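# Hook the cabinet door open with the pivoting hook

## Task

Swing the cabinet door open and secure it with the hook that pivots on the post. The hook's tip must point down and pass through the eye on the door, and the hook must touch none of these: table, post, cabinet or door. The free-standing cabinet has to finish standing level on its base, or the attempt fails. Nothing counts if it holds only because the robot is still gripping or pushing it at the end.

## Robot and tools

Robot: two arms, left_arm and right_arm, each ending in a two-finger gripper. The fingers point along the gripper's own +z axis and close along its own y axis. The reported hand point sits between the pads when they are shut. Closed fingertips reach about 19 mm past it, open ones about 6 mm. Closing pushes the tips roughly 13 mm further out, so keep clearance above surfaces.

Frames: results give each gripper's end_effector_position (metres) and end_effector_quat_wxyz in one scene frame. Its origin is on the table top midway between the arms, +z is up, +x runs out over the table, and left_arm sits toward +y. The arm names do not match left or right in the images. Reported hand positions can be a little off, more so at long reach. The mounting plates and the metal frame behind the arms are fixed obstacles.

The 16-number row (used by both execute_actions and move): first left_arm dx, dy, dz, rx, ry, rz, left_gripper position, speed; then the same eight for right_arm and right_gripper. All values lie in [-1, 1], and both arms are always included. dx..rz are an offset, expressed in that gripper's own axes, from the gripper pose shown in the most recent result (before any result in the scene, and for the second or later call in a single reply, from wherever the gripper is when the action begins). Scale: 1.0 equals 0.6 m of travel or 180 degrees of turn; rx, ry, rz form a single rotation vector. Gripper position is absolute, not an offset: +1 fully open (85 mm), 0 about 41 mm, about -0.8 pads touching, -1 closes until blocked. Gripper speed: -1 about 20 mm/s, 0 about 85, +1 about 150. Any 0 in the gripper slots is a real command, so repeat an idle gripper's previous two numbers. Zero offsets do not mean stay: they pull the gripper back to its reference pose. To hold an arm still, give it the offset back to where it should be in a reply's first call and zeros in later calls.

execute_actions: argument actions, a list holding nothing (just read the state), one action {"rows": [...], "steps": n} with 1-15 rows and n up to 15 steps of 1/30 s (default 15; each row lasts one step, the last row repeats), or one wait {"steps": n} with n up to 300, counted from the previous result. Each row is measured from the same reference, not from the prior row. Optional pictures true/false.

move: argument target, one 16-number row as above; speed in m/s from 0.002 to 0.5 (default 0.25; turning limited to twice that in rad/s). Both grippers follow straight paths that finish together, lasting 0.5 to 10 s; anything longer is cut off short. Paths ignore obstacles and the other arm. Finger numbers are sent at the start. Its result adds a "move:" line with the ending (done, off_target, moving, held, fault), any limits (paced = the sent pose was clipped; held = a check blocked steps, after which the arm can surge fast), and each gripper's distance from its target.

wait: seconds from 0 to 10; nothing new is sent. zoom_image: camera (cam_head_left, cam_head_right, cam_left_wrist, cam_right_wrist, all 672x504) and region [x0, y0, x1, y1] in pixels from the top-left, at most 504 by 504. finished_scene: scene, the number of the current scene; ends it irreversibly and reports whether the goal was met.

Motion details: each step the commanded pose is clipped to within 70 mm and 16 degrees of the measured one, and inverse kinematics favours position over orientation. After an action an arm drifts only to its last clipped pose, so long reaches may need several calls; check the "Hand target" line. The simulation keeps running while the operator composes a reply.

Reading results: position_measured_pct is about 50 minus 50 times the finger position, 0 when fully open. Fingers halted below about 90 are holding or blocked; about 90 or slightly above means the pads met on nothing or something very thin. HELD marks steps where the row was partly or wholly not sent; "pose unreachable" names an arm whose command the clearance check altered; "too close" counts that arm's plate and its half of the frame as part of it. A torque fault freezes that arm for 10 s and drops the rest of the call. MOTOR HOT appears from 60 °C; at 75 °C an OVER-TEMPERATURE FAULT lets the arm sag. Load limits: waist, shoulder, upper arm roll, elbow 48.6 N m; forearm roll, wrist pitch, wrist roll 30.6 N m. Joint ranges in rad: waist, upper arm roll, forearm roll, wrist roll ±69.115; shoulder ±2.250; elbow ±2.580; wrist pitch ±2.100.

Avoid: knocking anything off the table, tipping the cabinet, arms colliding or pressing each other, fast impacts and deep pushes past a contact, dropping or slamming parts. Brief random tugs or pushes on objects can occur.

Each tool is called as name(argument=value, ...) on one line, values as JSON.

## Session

execute_actions(actions=[])

Scene clock: 0.00 s of 4360.00 s.
left_arm: end_effector_position=(+0.4762, +0.7453, +0.2597) position_measured_pct=0.0 end_effector_quat_wxyz=(+0.382, -0.024, +0.924, +0.009) | right_arm: end_effector_position=(+0.6327, -0.4644, +0.3367) position_measured_pct=0.0 end_effector_quat_wxyz=(+0.020, -0.537, +0.843, -0.026)
Joint positions: left_arm=[-1.61   0.129  0.861  2.121  2.042  0.335 -1.389] | right_arm=[-0.075  0.428 -0.089  1.24   0.718  1.307  2.277]
Joint velocities: left_arm=[-0.    -0.    -0.     0.001 -0.    -0.001  0.001] | right_arm=[ 0.    -0.     0.    -0.     0.    -0.     0.002]
Motor temperatures (°C, as the motors report them): left_arm=[35 37 30 34 38 38 40] | right_arm=[32 31 30 32 37 38 36]
Hand target (left_arm): +0.476, +0.745, +0.260; +0.382, -0.024, +0.924, +0.009
Hand target (right_arm): +0.633, -0.464, +0.337; +0.020, -0.537, +0.843, -0.026

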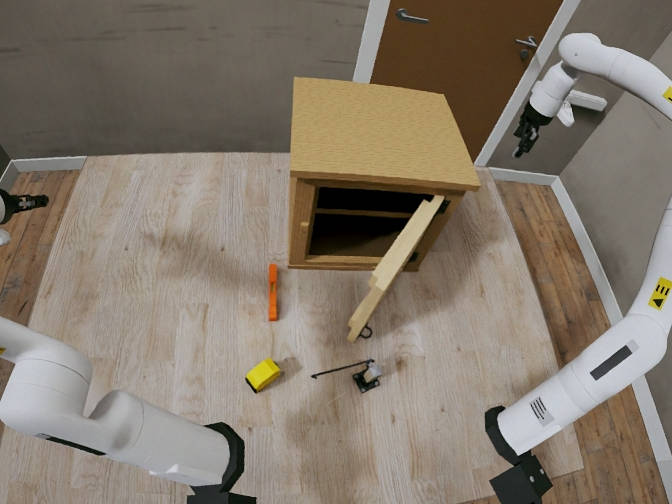

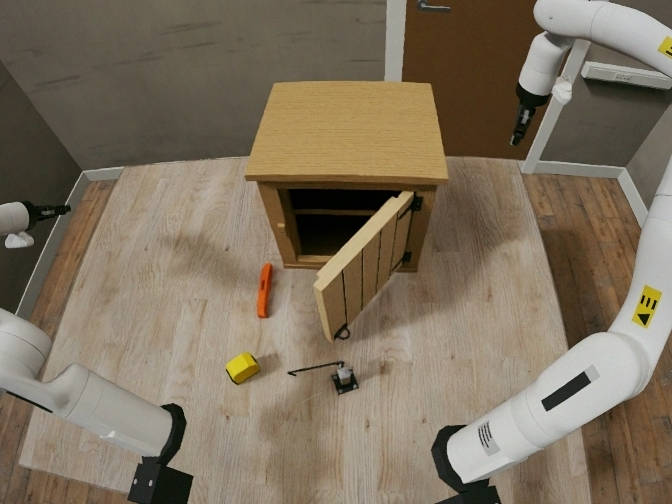

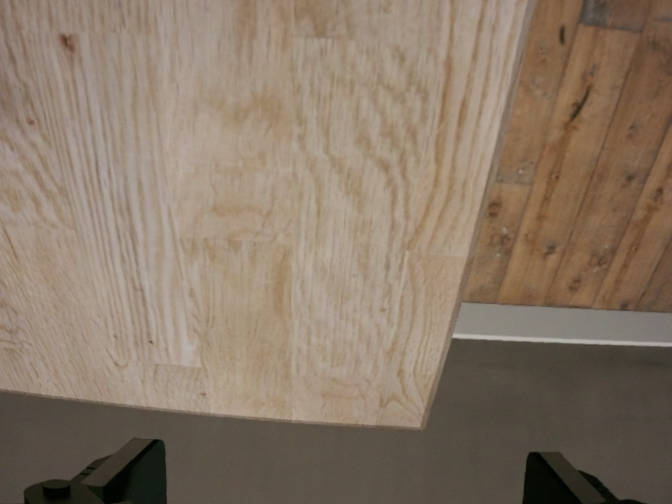

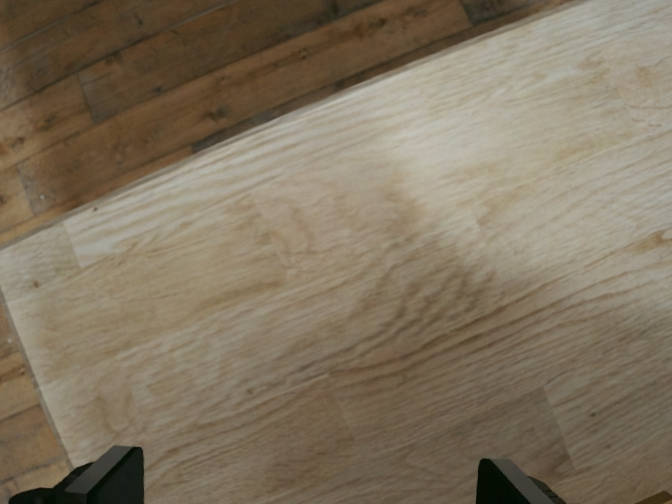

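move(target=[0,0,0,0,0,0,1,0, -0.006,0.731,0.315,-0.0175,0.0134,0.361,-1,0.5], speed=0.3)

move(target=[0,0,0,0,0,0,1,0, -0.06,0.21,0,0,0,0,-1,0.5], speed=0.08)

Scene clock: 21.40 s of 4360.00 s.
left_arm: end_effector_position=(+0.4762, +0.7453, +0.2597) position_measured_pct=0.0 end_effector_quat_wxyz=(+0.382, -0.024, +0.924, +0.009) | right_arm: end_effector_position=(+0.2493, -0.2807, +0.1205) position_measured_pct=91.7 end_effector_quat_wxyz=(+0.000, -0.001, +1.000, -0.000)
Joint positions: left_arm=[-1.61   0.129  0.861  2.121  2.042  0.335 -1.389] | right_arm=[-0.528  0.837  0.076  2.525  1.812  0.598 -0.937]
Joint velocities: left_arm=[-0.     0.     0.     0.001  0.001  0.001  0.002] | right_arm=[ 0.004  0.005 -0.002  0.006  0.01   0.004 -0.012]
Motor temperatures (°C, as the motors report them): left_arm=[35 37 30 34 38 38 40] | right_arm=[32 32 30 32 37 38 36]
Hand target (left_arm): +0.476, +0.745, +0.260; +0.382, -0.024, +0.924, +0.009
Hand target (right_arm): +0.249, -0.281, +0.120; -0.000, -0.001, +1.000, -0.001
Off the commanded pose (left_arm): 0.000 m, 0 deg.
Off the commanded pose (right_arm): 0.001 m, 0 deg.
After step 90, 15.23 s passed at rest.
move: done

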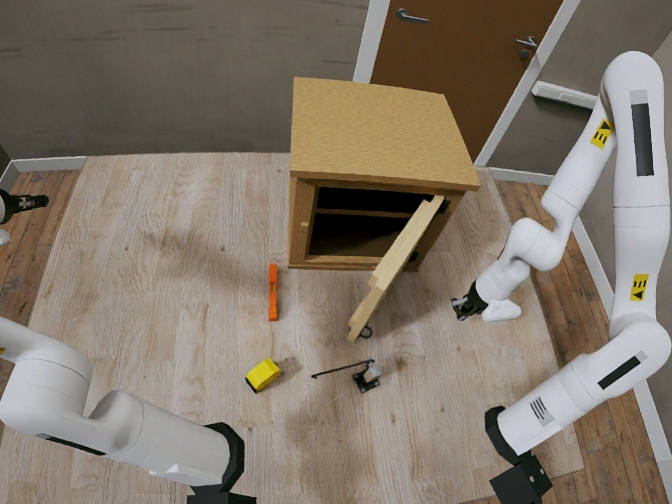

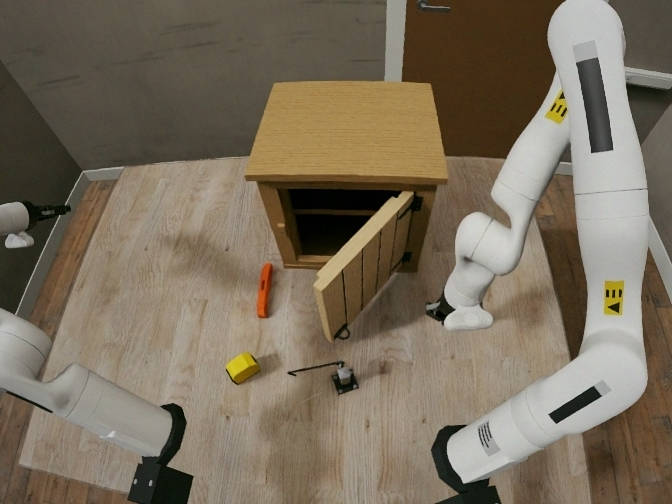

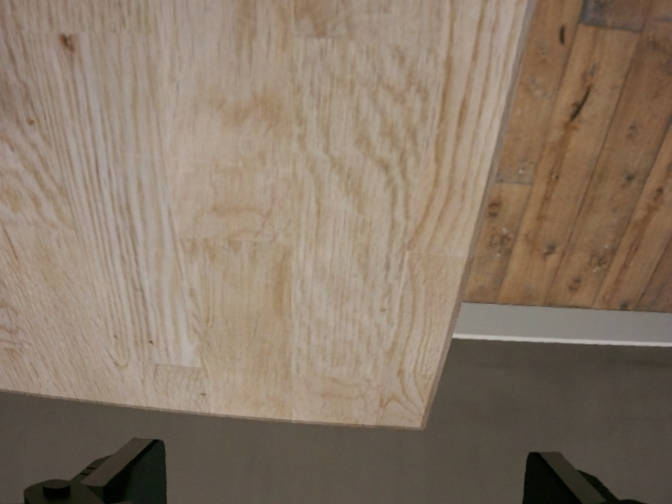

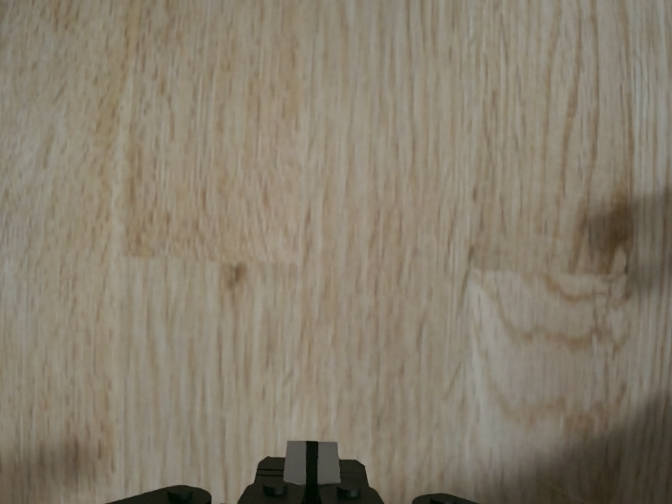

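Scene clock: 23.37 s of 4360.00 s.
left_arm: end_effector_position=(+0.4762, +0.7453, +0.2597) position_measured_pct=0.0 end_effector_quat_wxyz=(+0.382, -0.024, +0.924, +0.009) | right_arm: end_effector_position=(+0.2860, -0.1549, +0.1206) position_measured_pct=91.7 end_effector_quat_wxyz=(+0.001, -0.001, +1.000, -0.000)
Joint positions: left_arm=[-1.61   0.129  0.861  2.121  2.042  0.335 -1.389] | right_arm=[-0.68   0.97   0.035  2.171  1.298  0.611 -0.54 ]
Joint velocities: left_arm=[-0.    -0.001 -0.    -0.001 -0.001 -0.002 -0.001] | right_arm=[ 0.001  0.004 -0.001 -0.003 -0.002  0.001  0.002]
Motor temperatures (°C, as the motors report them): left_arm=[35 37 30 34 38 38 40] | right_arm=[32 32 30 32 37 38 36]
Hand target (left_arm): +0.476, +0.745, +0.260; +0.382, -0.024, +0.924, +0.009
Hand target (right_arm): +0.286, -0.155, +0.120; +0.001, -0.001, +1.000, -0.000
Off the commanded pose (left_arm): 0.000 m, 0 deg.
Off the commanded pose (right_arm): 0.001 m, 0 deg.
move: done

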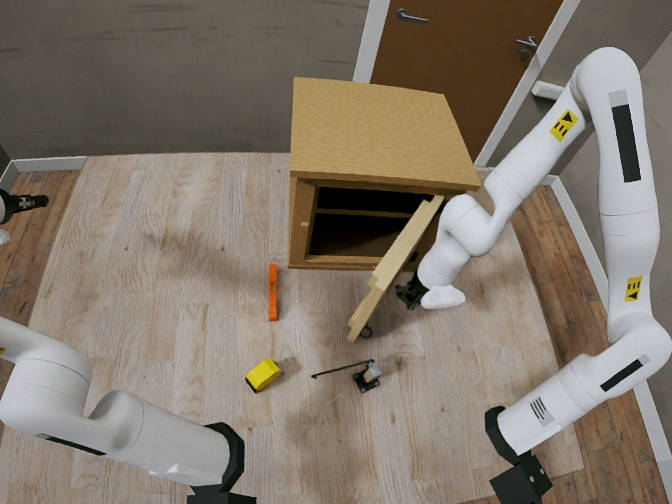

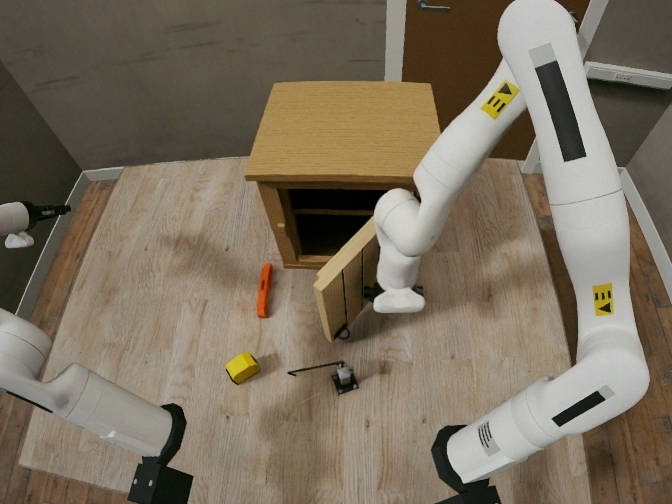

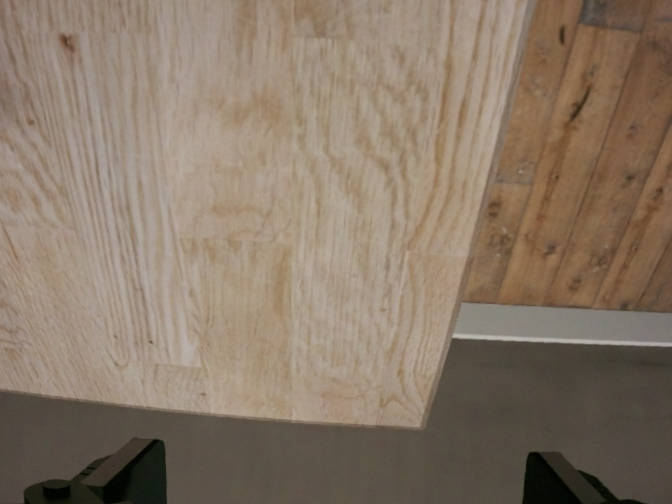

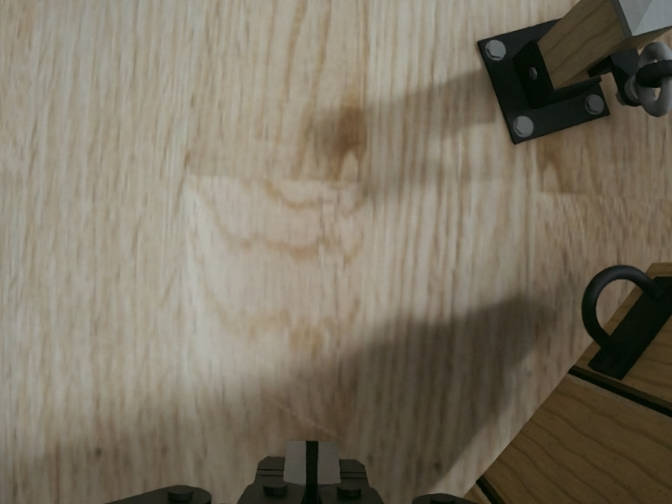

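move(target=[0,0,0,0,0,0,1,0, -0.01,0.1,0,0,0,0,-1,0.5], speed=0.06)

Scene clock: 28.90 s of 4360.00 s.
left_arm: end_effector_position=(+0.4762, +0.7453, +0.2597) position_measured_pct=0.0 end_effector_quat_wxyz=(+0.382, -0.024, +0.924, +0.009) | right_arm: end_effector_position=(+0.2924, -0.0948, +0.1207) position_measured_pct=91.7 end_effector_quat_wxyz=(+0.001, -0.001, +1.000, -0.000)
Joint positions: left_arm=[-1.61   0.129  0.861  2.121  2.042  0.335 -1.389] | right_arm=[-0.706  1.051 -0.027  2.003  1.159  0.691 -0.436]
Joint velocities: left_arm=[-0.001 -0.     0.     0.002  0.     0.001  0.   ] | right_arm=[ 0.     0.004  0.    -0.002 -0.001  0.002 -0.   ]
Motor temperatures (°C, as the motors report them): left_arm=[35 37 30 34 38 38 40] | right_arm=[32 32 30 32 37 38 36]
Hand target (left_arm): +0.476, +0.745, +0.260; +0.382, -0.024, +0.924, +0.009
Hand target (right_arm): +0.292, -0.095, +0.121; +0.001, -0.001, +1.000, -0.000
Off the commanded pose (left_arm): 0.000 m, 0 deg.
Off the commanded pose (right_arm): 0.000 m, 0 deg.
After step 90, 1.23 s passed at rest.
move: done

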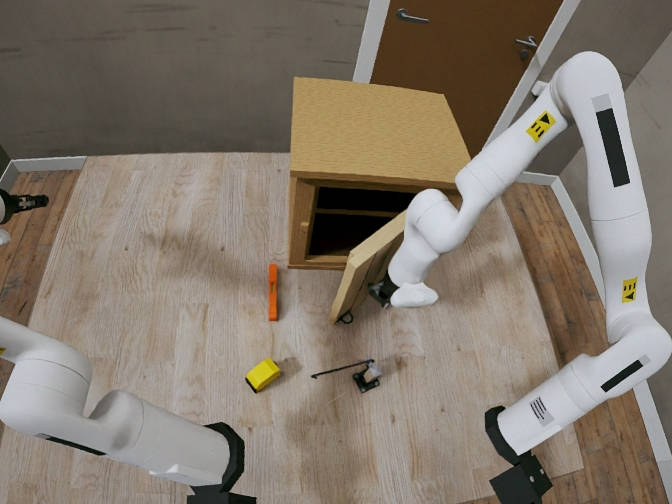

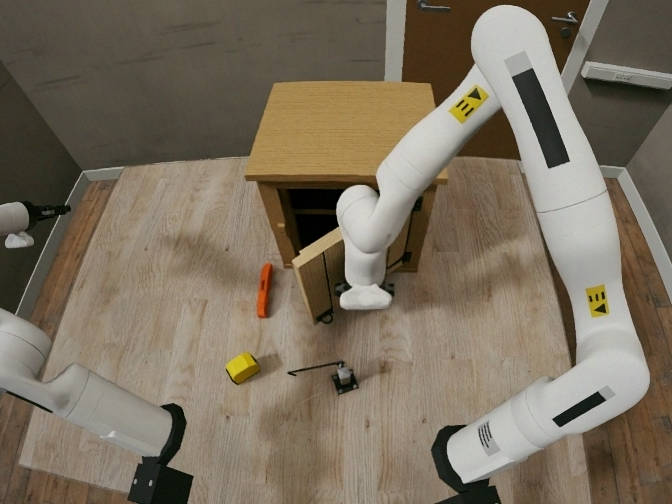

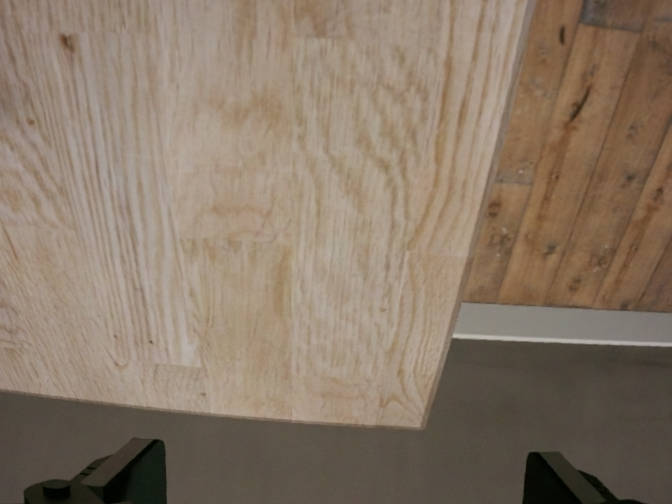

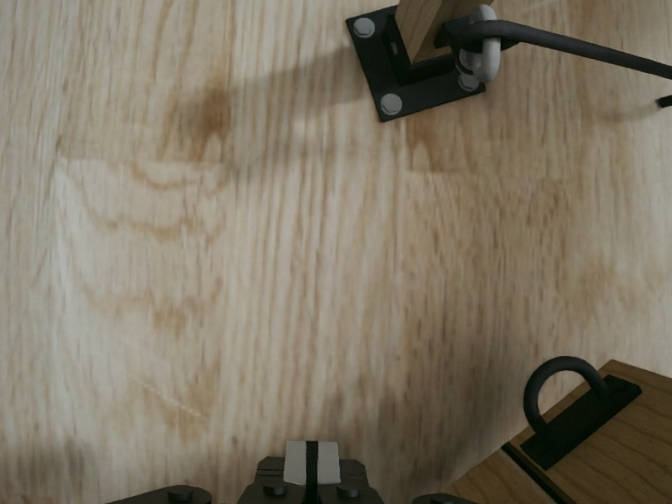

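move(target=[0,0,0,0,0,0,1,0, 0.213,0.187,0,-0.0875,0.0875,0.495,0,0.5], speed=0.25)

Scene clock: 48.80 s of 4360.00 s.
left_arm: end_effector_position=(+0.4762, +0.7453, +0.2597) position_measured_pct=0.0 end_effector_quat_wxyz=(+0.382, -0.024, +0.924, +0.009) | right_arm: end_effector_position=(+0.1665, +0.0173, +0.1211) position_measured_pct=50.0 end_effector_quat_wxyz=(-0.122, +0.697, +0.695, +0.125)
Joint positions: left_arm=[-1.61   0.129  0.861  2.121  2.042  0.335 -1.389] | right_arm=[-1.442  1.399  0.584  2.202  0.692 -0.346 -2.031]
Joint velocities: left_arm=[ 0.001  0.    -0.    -0.002 -0.     0.001  0.001] | right_arm=[-0.011  0.008 -0.001  0.003 -0.006 -0.002  0.003]
Motor temperatures (°C, as the motors report them): left_arm=[35 37 30 34 38 38 40] | right_arm=[33 32 30 32 37 38 36]
Hand target (left_arm): +0.476, +0.745, +0.260; +0.382, -0.024, +0.924, +0.009
Hand target (right_arm): +0.166, +0.017, +0.121; -0.121, +0.697, +0.696, +0.125
Off the commanded pose (left_arm): 0.000 m, 0 deg.
Off the commanded pose (right_arm): 0.002 m, 0 deg.
After step 90, 13.30 s passed at rest.
move: done

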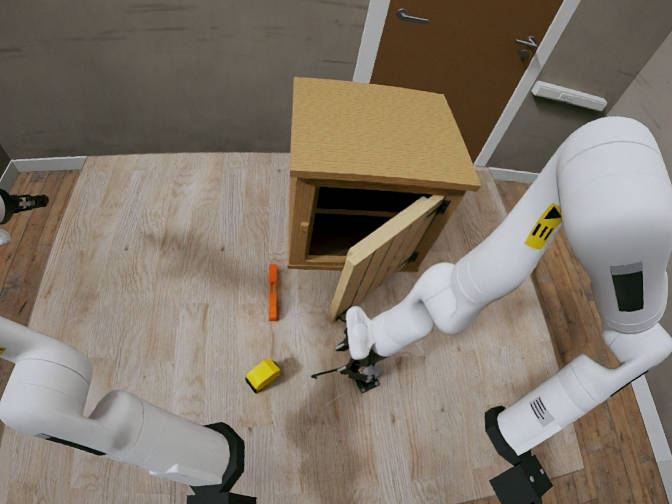

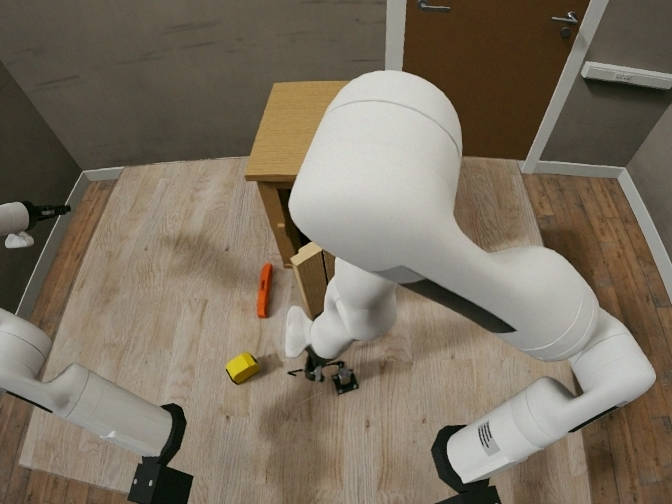

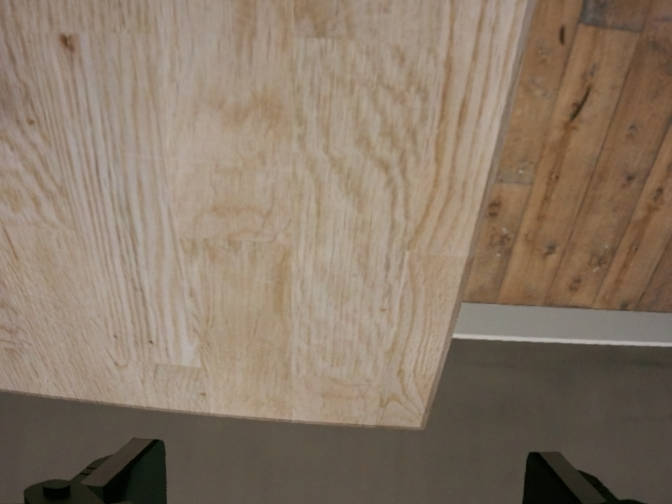

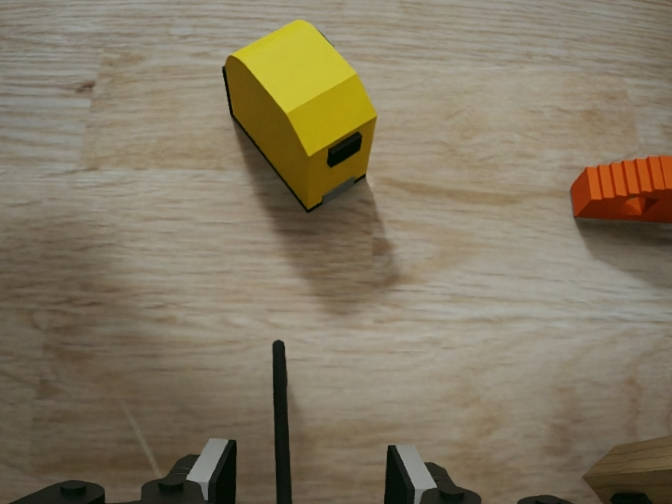

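move(target=[0,0,0,0,0,0,1,0, -0.035,-0.017,0.096,0,0,0,0,0.5], speed=0.08)

move(target=[0,0,0,0,0,0,1,0, 0,0,0,0,0,0,-1,0])

Scene clock: 54.50 s of 4360.00 s.
left_arm: end_effector_position=(+0.4762, +0.7453, +0.2597) position_measured_pct=0.0 end_effector_quat_wxyz=(+0.382, -0.024, +0.924, +0.009) | right_arm: end_effector_position=(+0.1567, +0.0178, +0.0603) position_measured_pct=50.0 end_effector_quat_wxyz=(-0.122, +0.697, +0.695, +0.125)
Joint positions: left_arm=[-1.61   0.129  0.861  2.121  2.042  0.335 -1.389] | right_arm=[-1.44   1.607  0.609  2.172  0.579 -0.513 -1.994]
Joint velocities: left_arm=[ 0.    -0.001 -0.    -0.001  0.    -0.002  0.   ] | right_arm=[ 0.     0.007 -0.001  0.    -0.002  0.001  0.   ]
Motor temperatures (°C, as the motors report them): left_arm=[35 37 30 34 38 38 40] | right_arm=[33 32 30 32 37 38 36]
Hand target (left_arm): +0.476, +0.745, +0.260; +0.382, -0.024, +0.924, +0.009
Hand target (right_arm): +0.157, +0.018, +0.060; -0.121, +0.697, +0.695, +0.125
Off the commanded pose (left_arm): 0.000 m, 0 deg.
Off the commanded pose (right_arm): 0.001 m, 0 deg.
After step 90, 1.57 s passed at rest.
move: done

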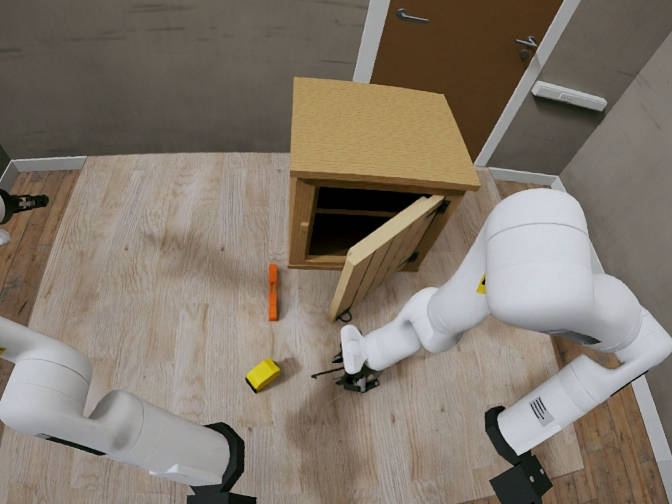

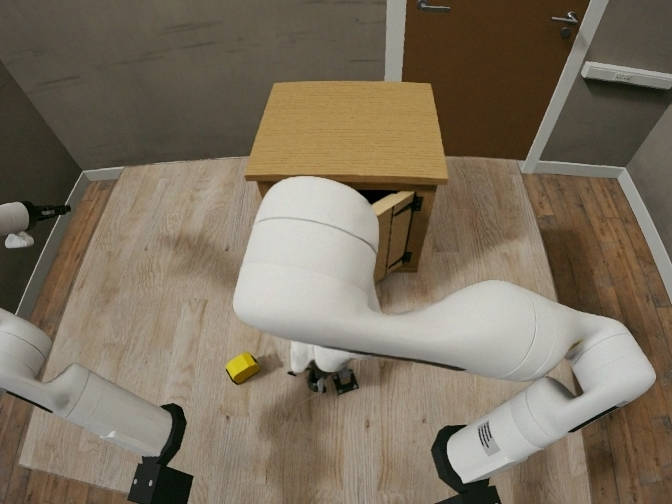

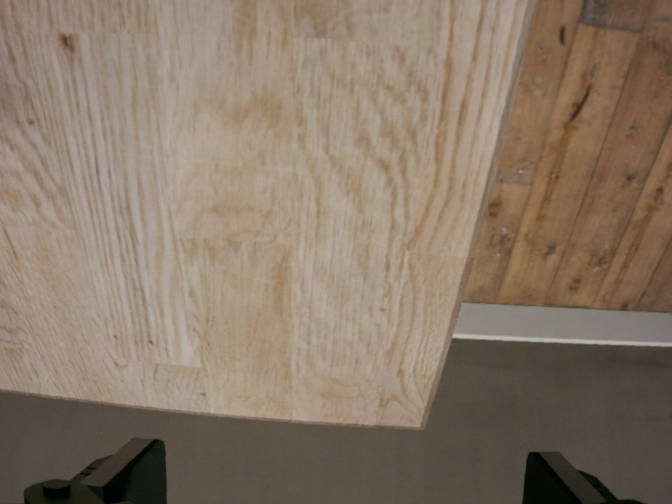

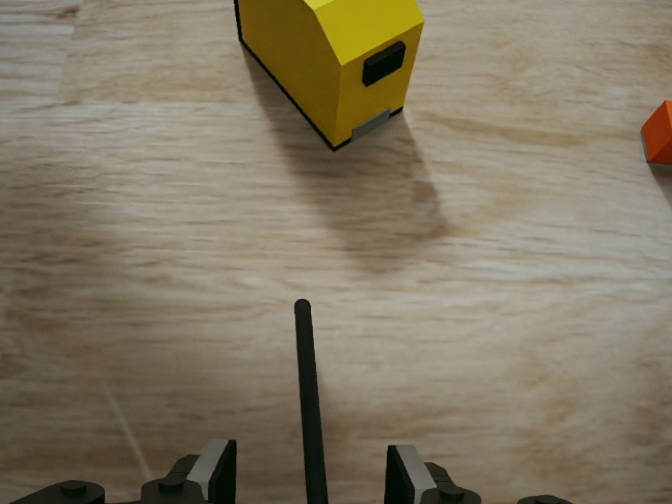

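Scene clock: 55.23 s of 4360.00 s.
left_arm: end_effector_position=(+0.4762, +0.7453, +0.2597) position_measured_pct=0.0 end_effector_quat_wxyz=(+0.382, -0.024, +0.924, +0.009) | right_arm: end_effector_position=(+0.1632, +0.0183, +0.0607) position_measured_pct=88.5 end_effector_quat_wxyz=(-0.119, +0.699, +0.693, +0.129)
Joint positions: left_arm=[-1.61   0.129  0.861  2.121  2.042  0.335 -1.389] | right_arm=[-1.437  1.605  0.618  2.169  0.576 -0.51  -1.991]
Joint velocities: left_arm=[ 0.    -0.     0.     0.    -0.    -0.    -0.001] | right_arm=[ 0.004 -0.003 -0.004 -0.    -0.005  0.005  0.008]
Motor temperatures (°C, as the motors report them): left_arm=[35 37 30 34 38 38 40] | right_arm=[33 32 30 32 37 38 36]
Hand target (left_arm): +0.476, +0.745, +0.260; +0.382, -0.024, +0.924, +0.009
Hand target (right_arm): +0.157, +0.018, +0.060; -0.122, +0.697, +0.695, +0.125
Off the commanded pose (left_arm): 0.000 m, 0 deg.
Off the commanded pose (right_arm): 0.007 m, 1 deg.
move: off_target (right_arm)

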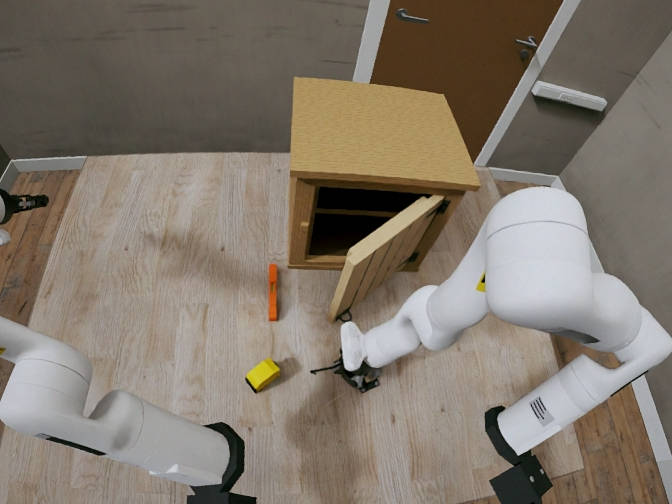

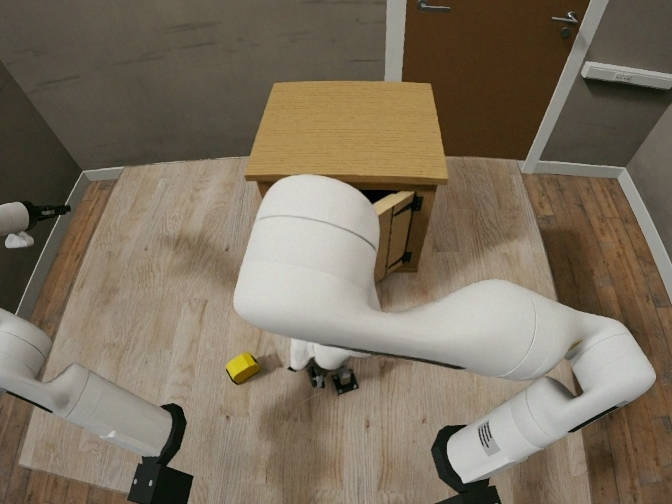

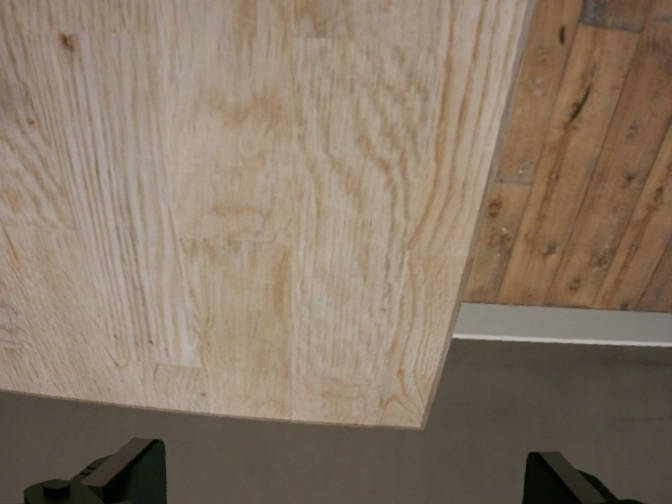

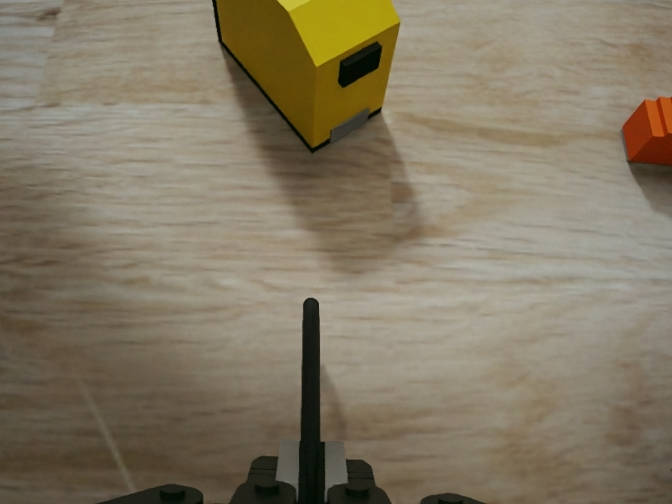

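move(target=[0,0,0,0,0,0,1,0, 0.023,0,-0.063,0,0.083,0,-1,0], speed=0.06)

Scene clock: 61.53 s of 4360.00 s.
left_arm: end_effector_position=(+0.4762, +0.7453, +0.2597) position_measured_pct=0.0 end_effector_quat_wxyz=(+0.382, -0.024, +0.924, +0.009) | right_arm: end_effector_position=(+0.1640, +0.0219, +0.1012) position_measured_pct=88.9 end_effector_quat_wxyz=(-0.209, +0.675, +0.671, +0.222)
Joint positions: left_arm=[-1.61   0.129  0.861  2.121  2.042  0.335 -1.389] | right_arm=[-1.419  1.656  0.693  2.372  0.418 -1.022 -1.808]
Joint velocities: left_arm=[ 0.001  0.    -0.    -0.001  0.    -0.001  0.   ] | right_arm=[ 0.003  0.001 -0.     0.002 -0.001 -0.008  0.004]
Motor temperatures (°C, as the motors report them): left_arm=[35 37 30 34 38 38 40] | right_arm=[33 32 30 32 37 38 36]
Hand target (left_arm): +0.476, +0.745, +0.260; +0.382, -0.024, +0.924, +0.009
Hand target (right_arm): +0.162, +0.018, +0.101; -0.208, +0.676, +0.672, +0.219
Off the commanded pose (left_arm): 0.000 m, 0 deg.
Off the commanded pose (right_arm): 0.004 m, 0 deg.
After step 90, 0.90 s passed at rest.
move: off_target (right_arm)

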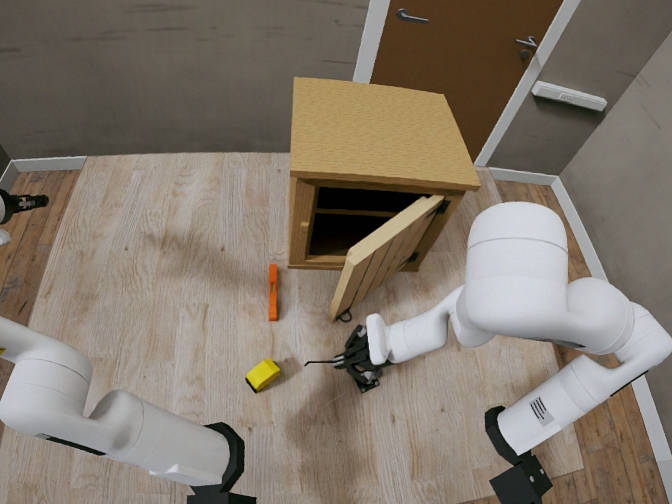

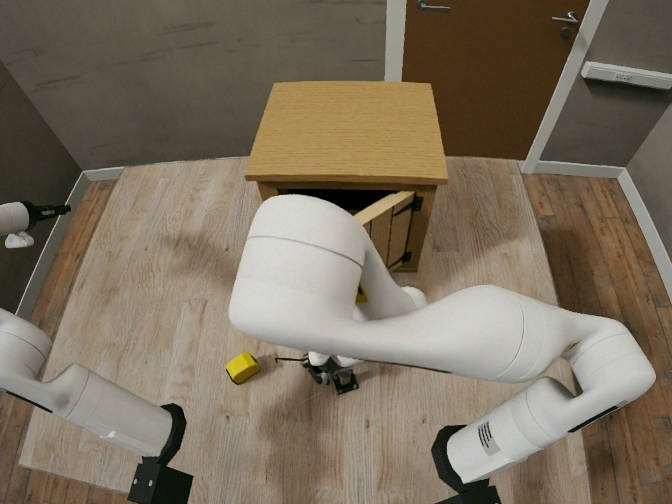

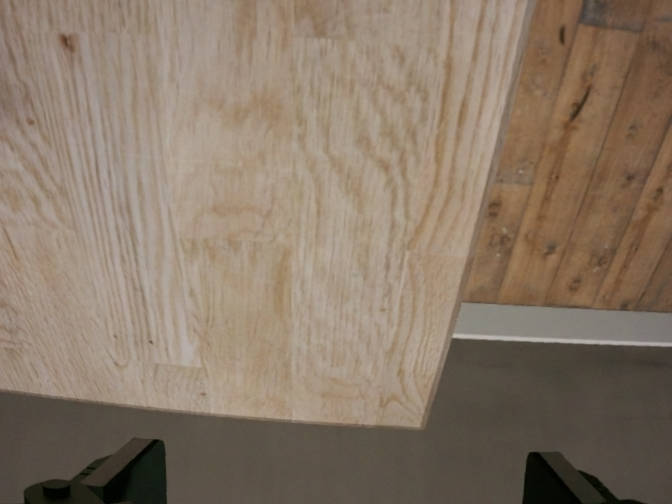

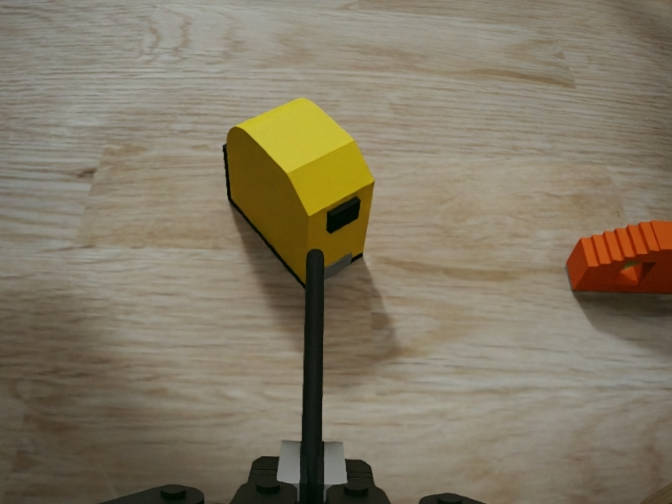

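move(target=[0,0,0,0,0,0,1,0, -0.006,0.067,-0.039,-0.129,0,0.181,-1,0], speed=0.1)

Scene clock: 76.13 s of 4360.00 s.
left_arm: end_effector_position=(+0.4762, +0.7453, +0.2597) position_measured_pct=0.0 end_effector_quat_wxyz=(+0.382, -0.024, +0.924, +0.009) | right_arm: end_effector_position=(+0.2054, +0.0031, +0.1163) position_measured_pct=88.9 end_effector_quat_wxyz=(-0.121, +0.864, +0.398, +0.283)
Joint positions: left_arm=[-1.61   0.129  0.861  2.121  2.042  0.335 -1.389] | right_arm=[-1.662  1.672  0.536  2.366 -0.249 -0.722 -2.157]
Joint velocities: left_arm=[-0.    -0.001 -0.    -0.     0.001 -0.     0.   ] | right_arm=[-0.003  0.001 -0.002 -0.    -0.002  0.002  0.001]
Motor temperatures (°C, as the motors report them): left_arm=[35 37 30 34 38 38 40] | right_arm=[33 32 30 32 37 38 36]
Hand target (left_arm): +0.476, +0.745, +0.260; +0.382, -0.024, +0.924, +0.009
Hand target (right_arm): +0.204, +0.005, +0.119; -0.124, +0.863, +0.399, +0.285
Off the commanded pose (left_arm): 0.000 m, 0 deg.
Off the commanded pose (right_arm): 0.004 m, 0 deg.
After step 90, 7.83 s passed at rest.
move: off_target (right_arm)

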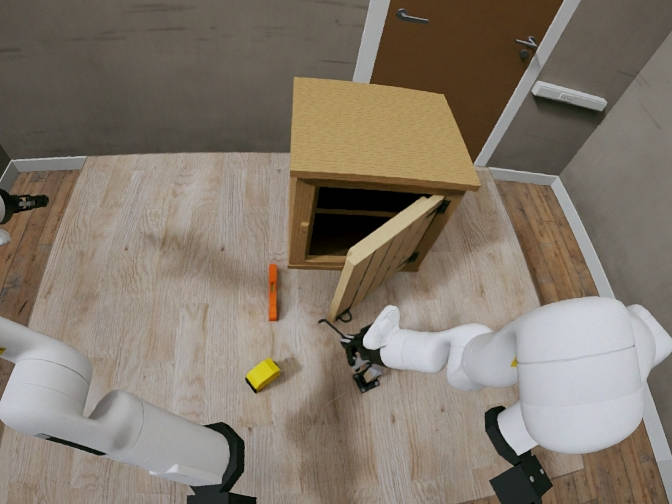

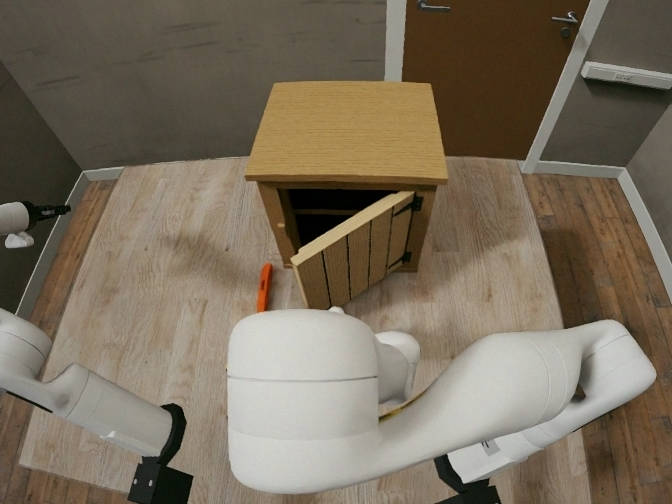

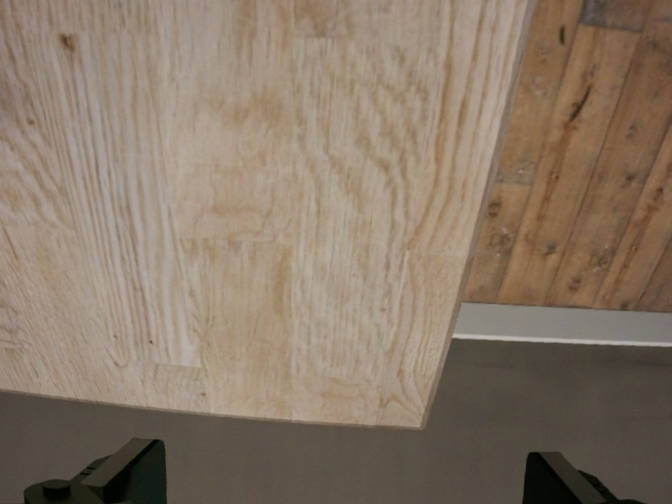

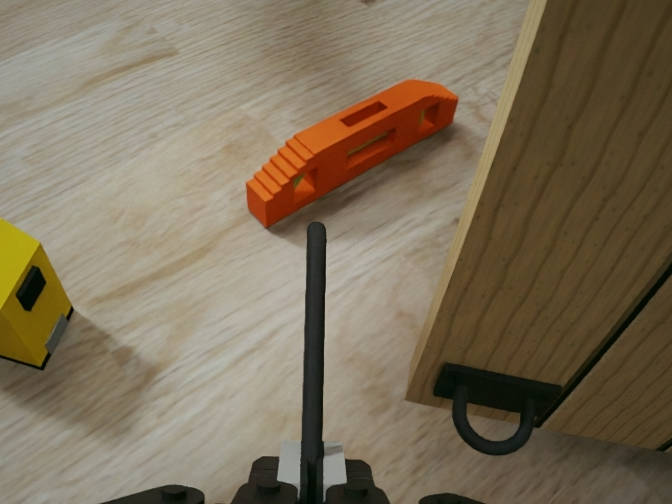

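move(target=[0,0,0,0,0,0,1,0, 0.001,0.033,-0.016,-0.060,0,0.083,-1,0], speed=0.08)

Scene clock: 88.50 s of 4360.00 s.
left_arm: end_effector_position=(+0.4762, +0.7453, +0.2597) position_measured_pct=0.0 end_effector_quat_wxyz=(+0.382, -0.024, +0.924, +0.009) | right_arm: end_effector_position=(+0.2155, -0.0118, +0.1221) position_measured_pct=88.9 end_effector_quat_wxyz=(-0.076, +0.915, +0.259, +0.300)
Joint positions: left_arm=[-1.61   0.129  0.861  2.121  2.042  0.335 -1.389] | right_arm=[-1.797  1.689  0.542  2.287 -0.526 -0.447 -2.269]
Joint velocities: left_arm=[ 0.    -0.    -0.    -0.001  0.     0.001 -0.001] | right_arm=[-0.005  0.003  0.002 -0.002 -0.004  0.005 -0.001]
Motor temperatures (°C, as the motors report them): left_arm=[35 37 30 34 38 38 40] | right_arm=[33 33 30 32 37 38 36]
Hand target (left_arm): +0.476, +0.745, +0.260; +0.382, -0.024, +0.924, +0.009
Hand target (right_arm): +0.217, -0.014, +0.125; -0.076, +0.916, +0.254, +0.302
Off the commanded pose (left_arm): 0.000 m, 0 deg.
Off the commanded pose (right_arm): 0.004 m, 0 deg.
After step 90, 7.10 s passed at rest.
move: off_target (right_arm)

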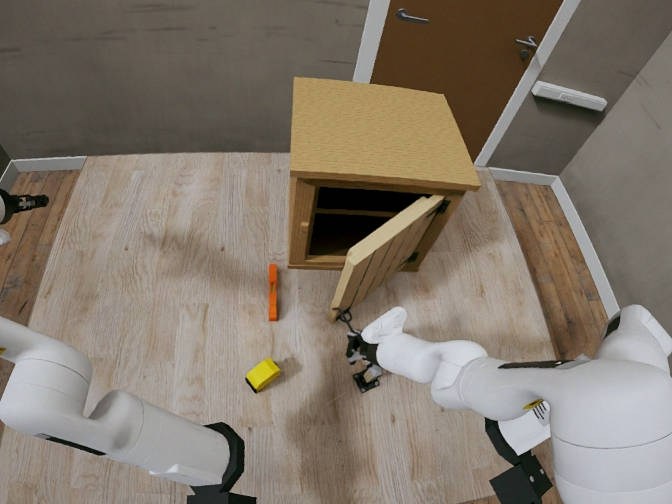

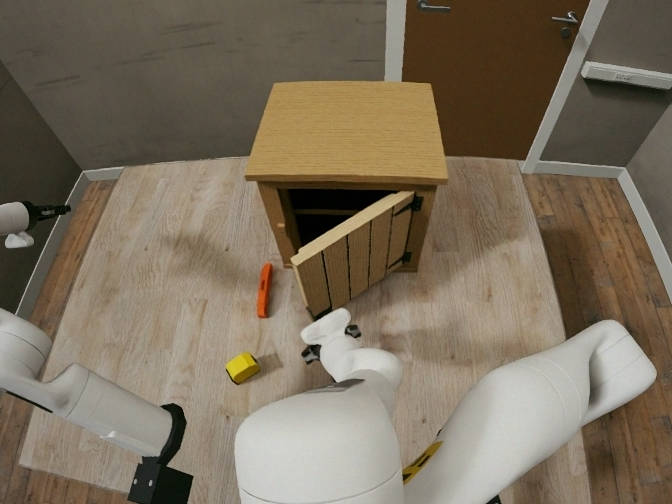

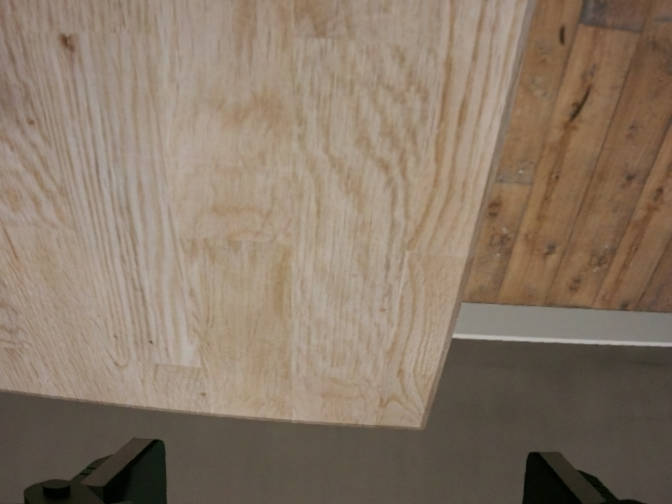

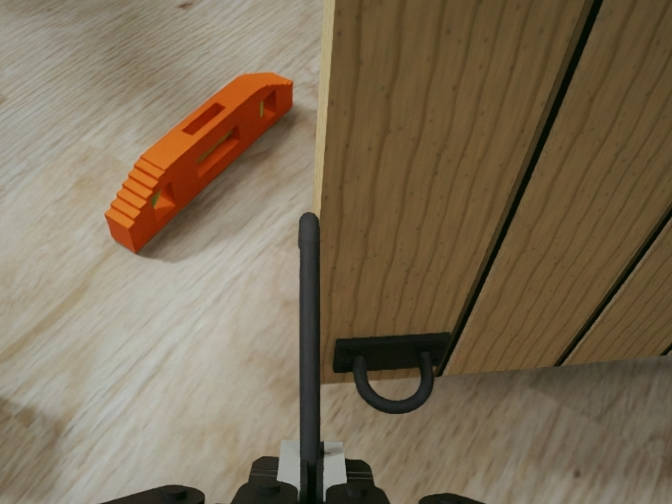

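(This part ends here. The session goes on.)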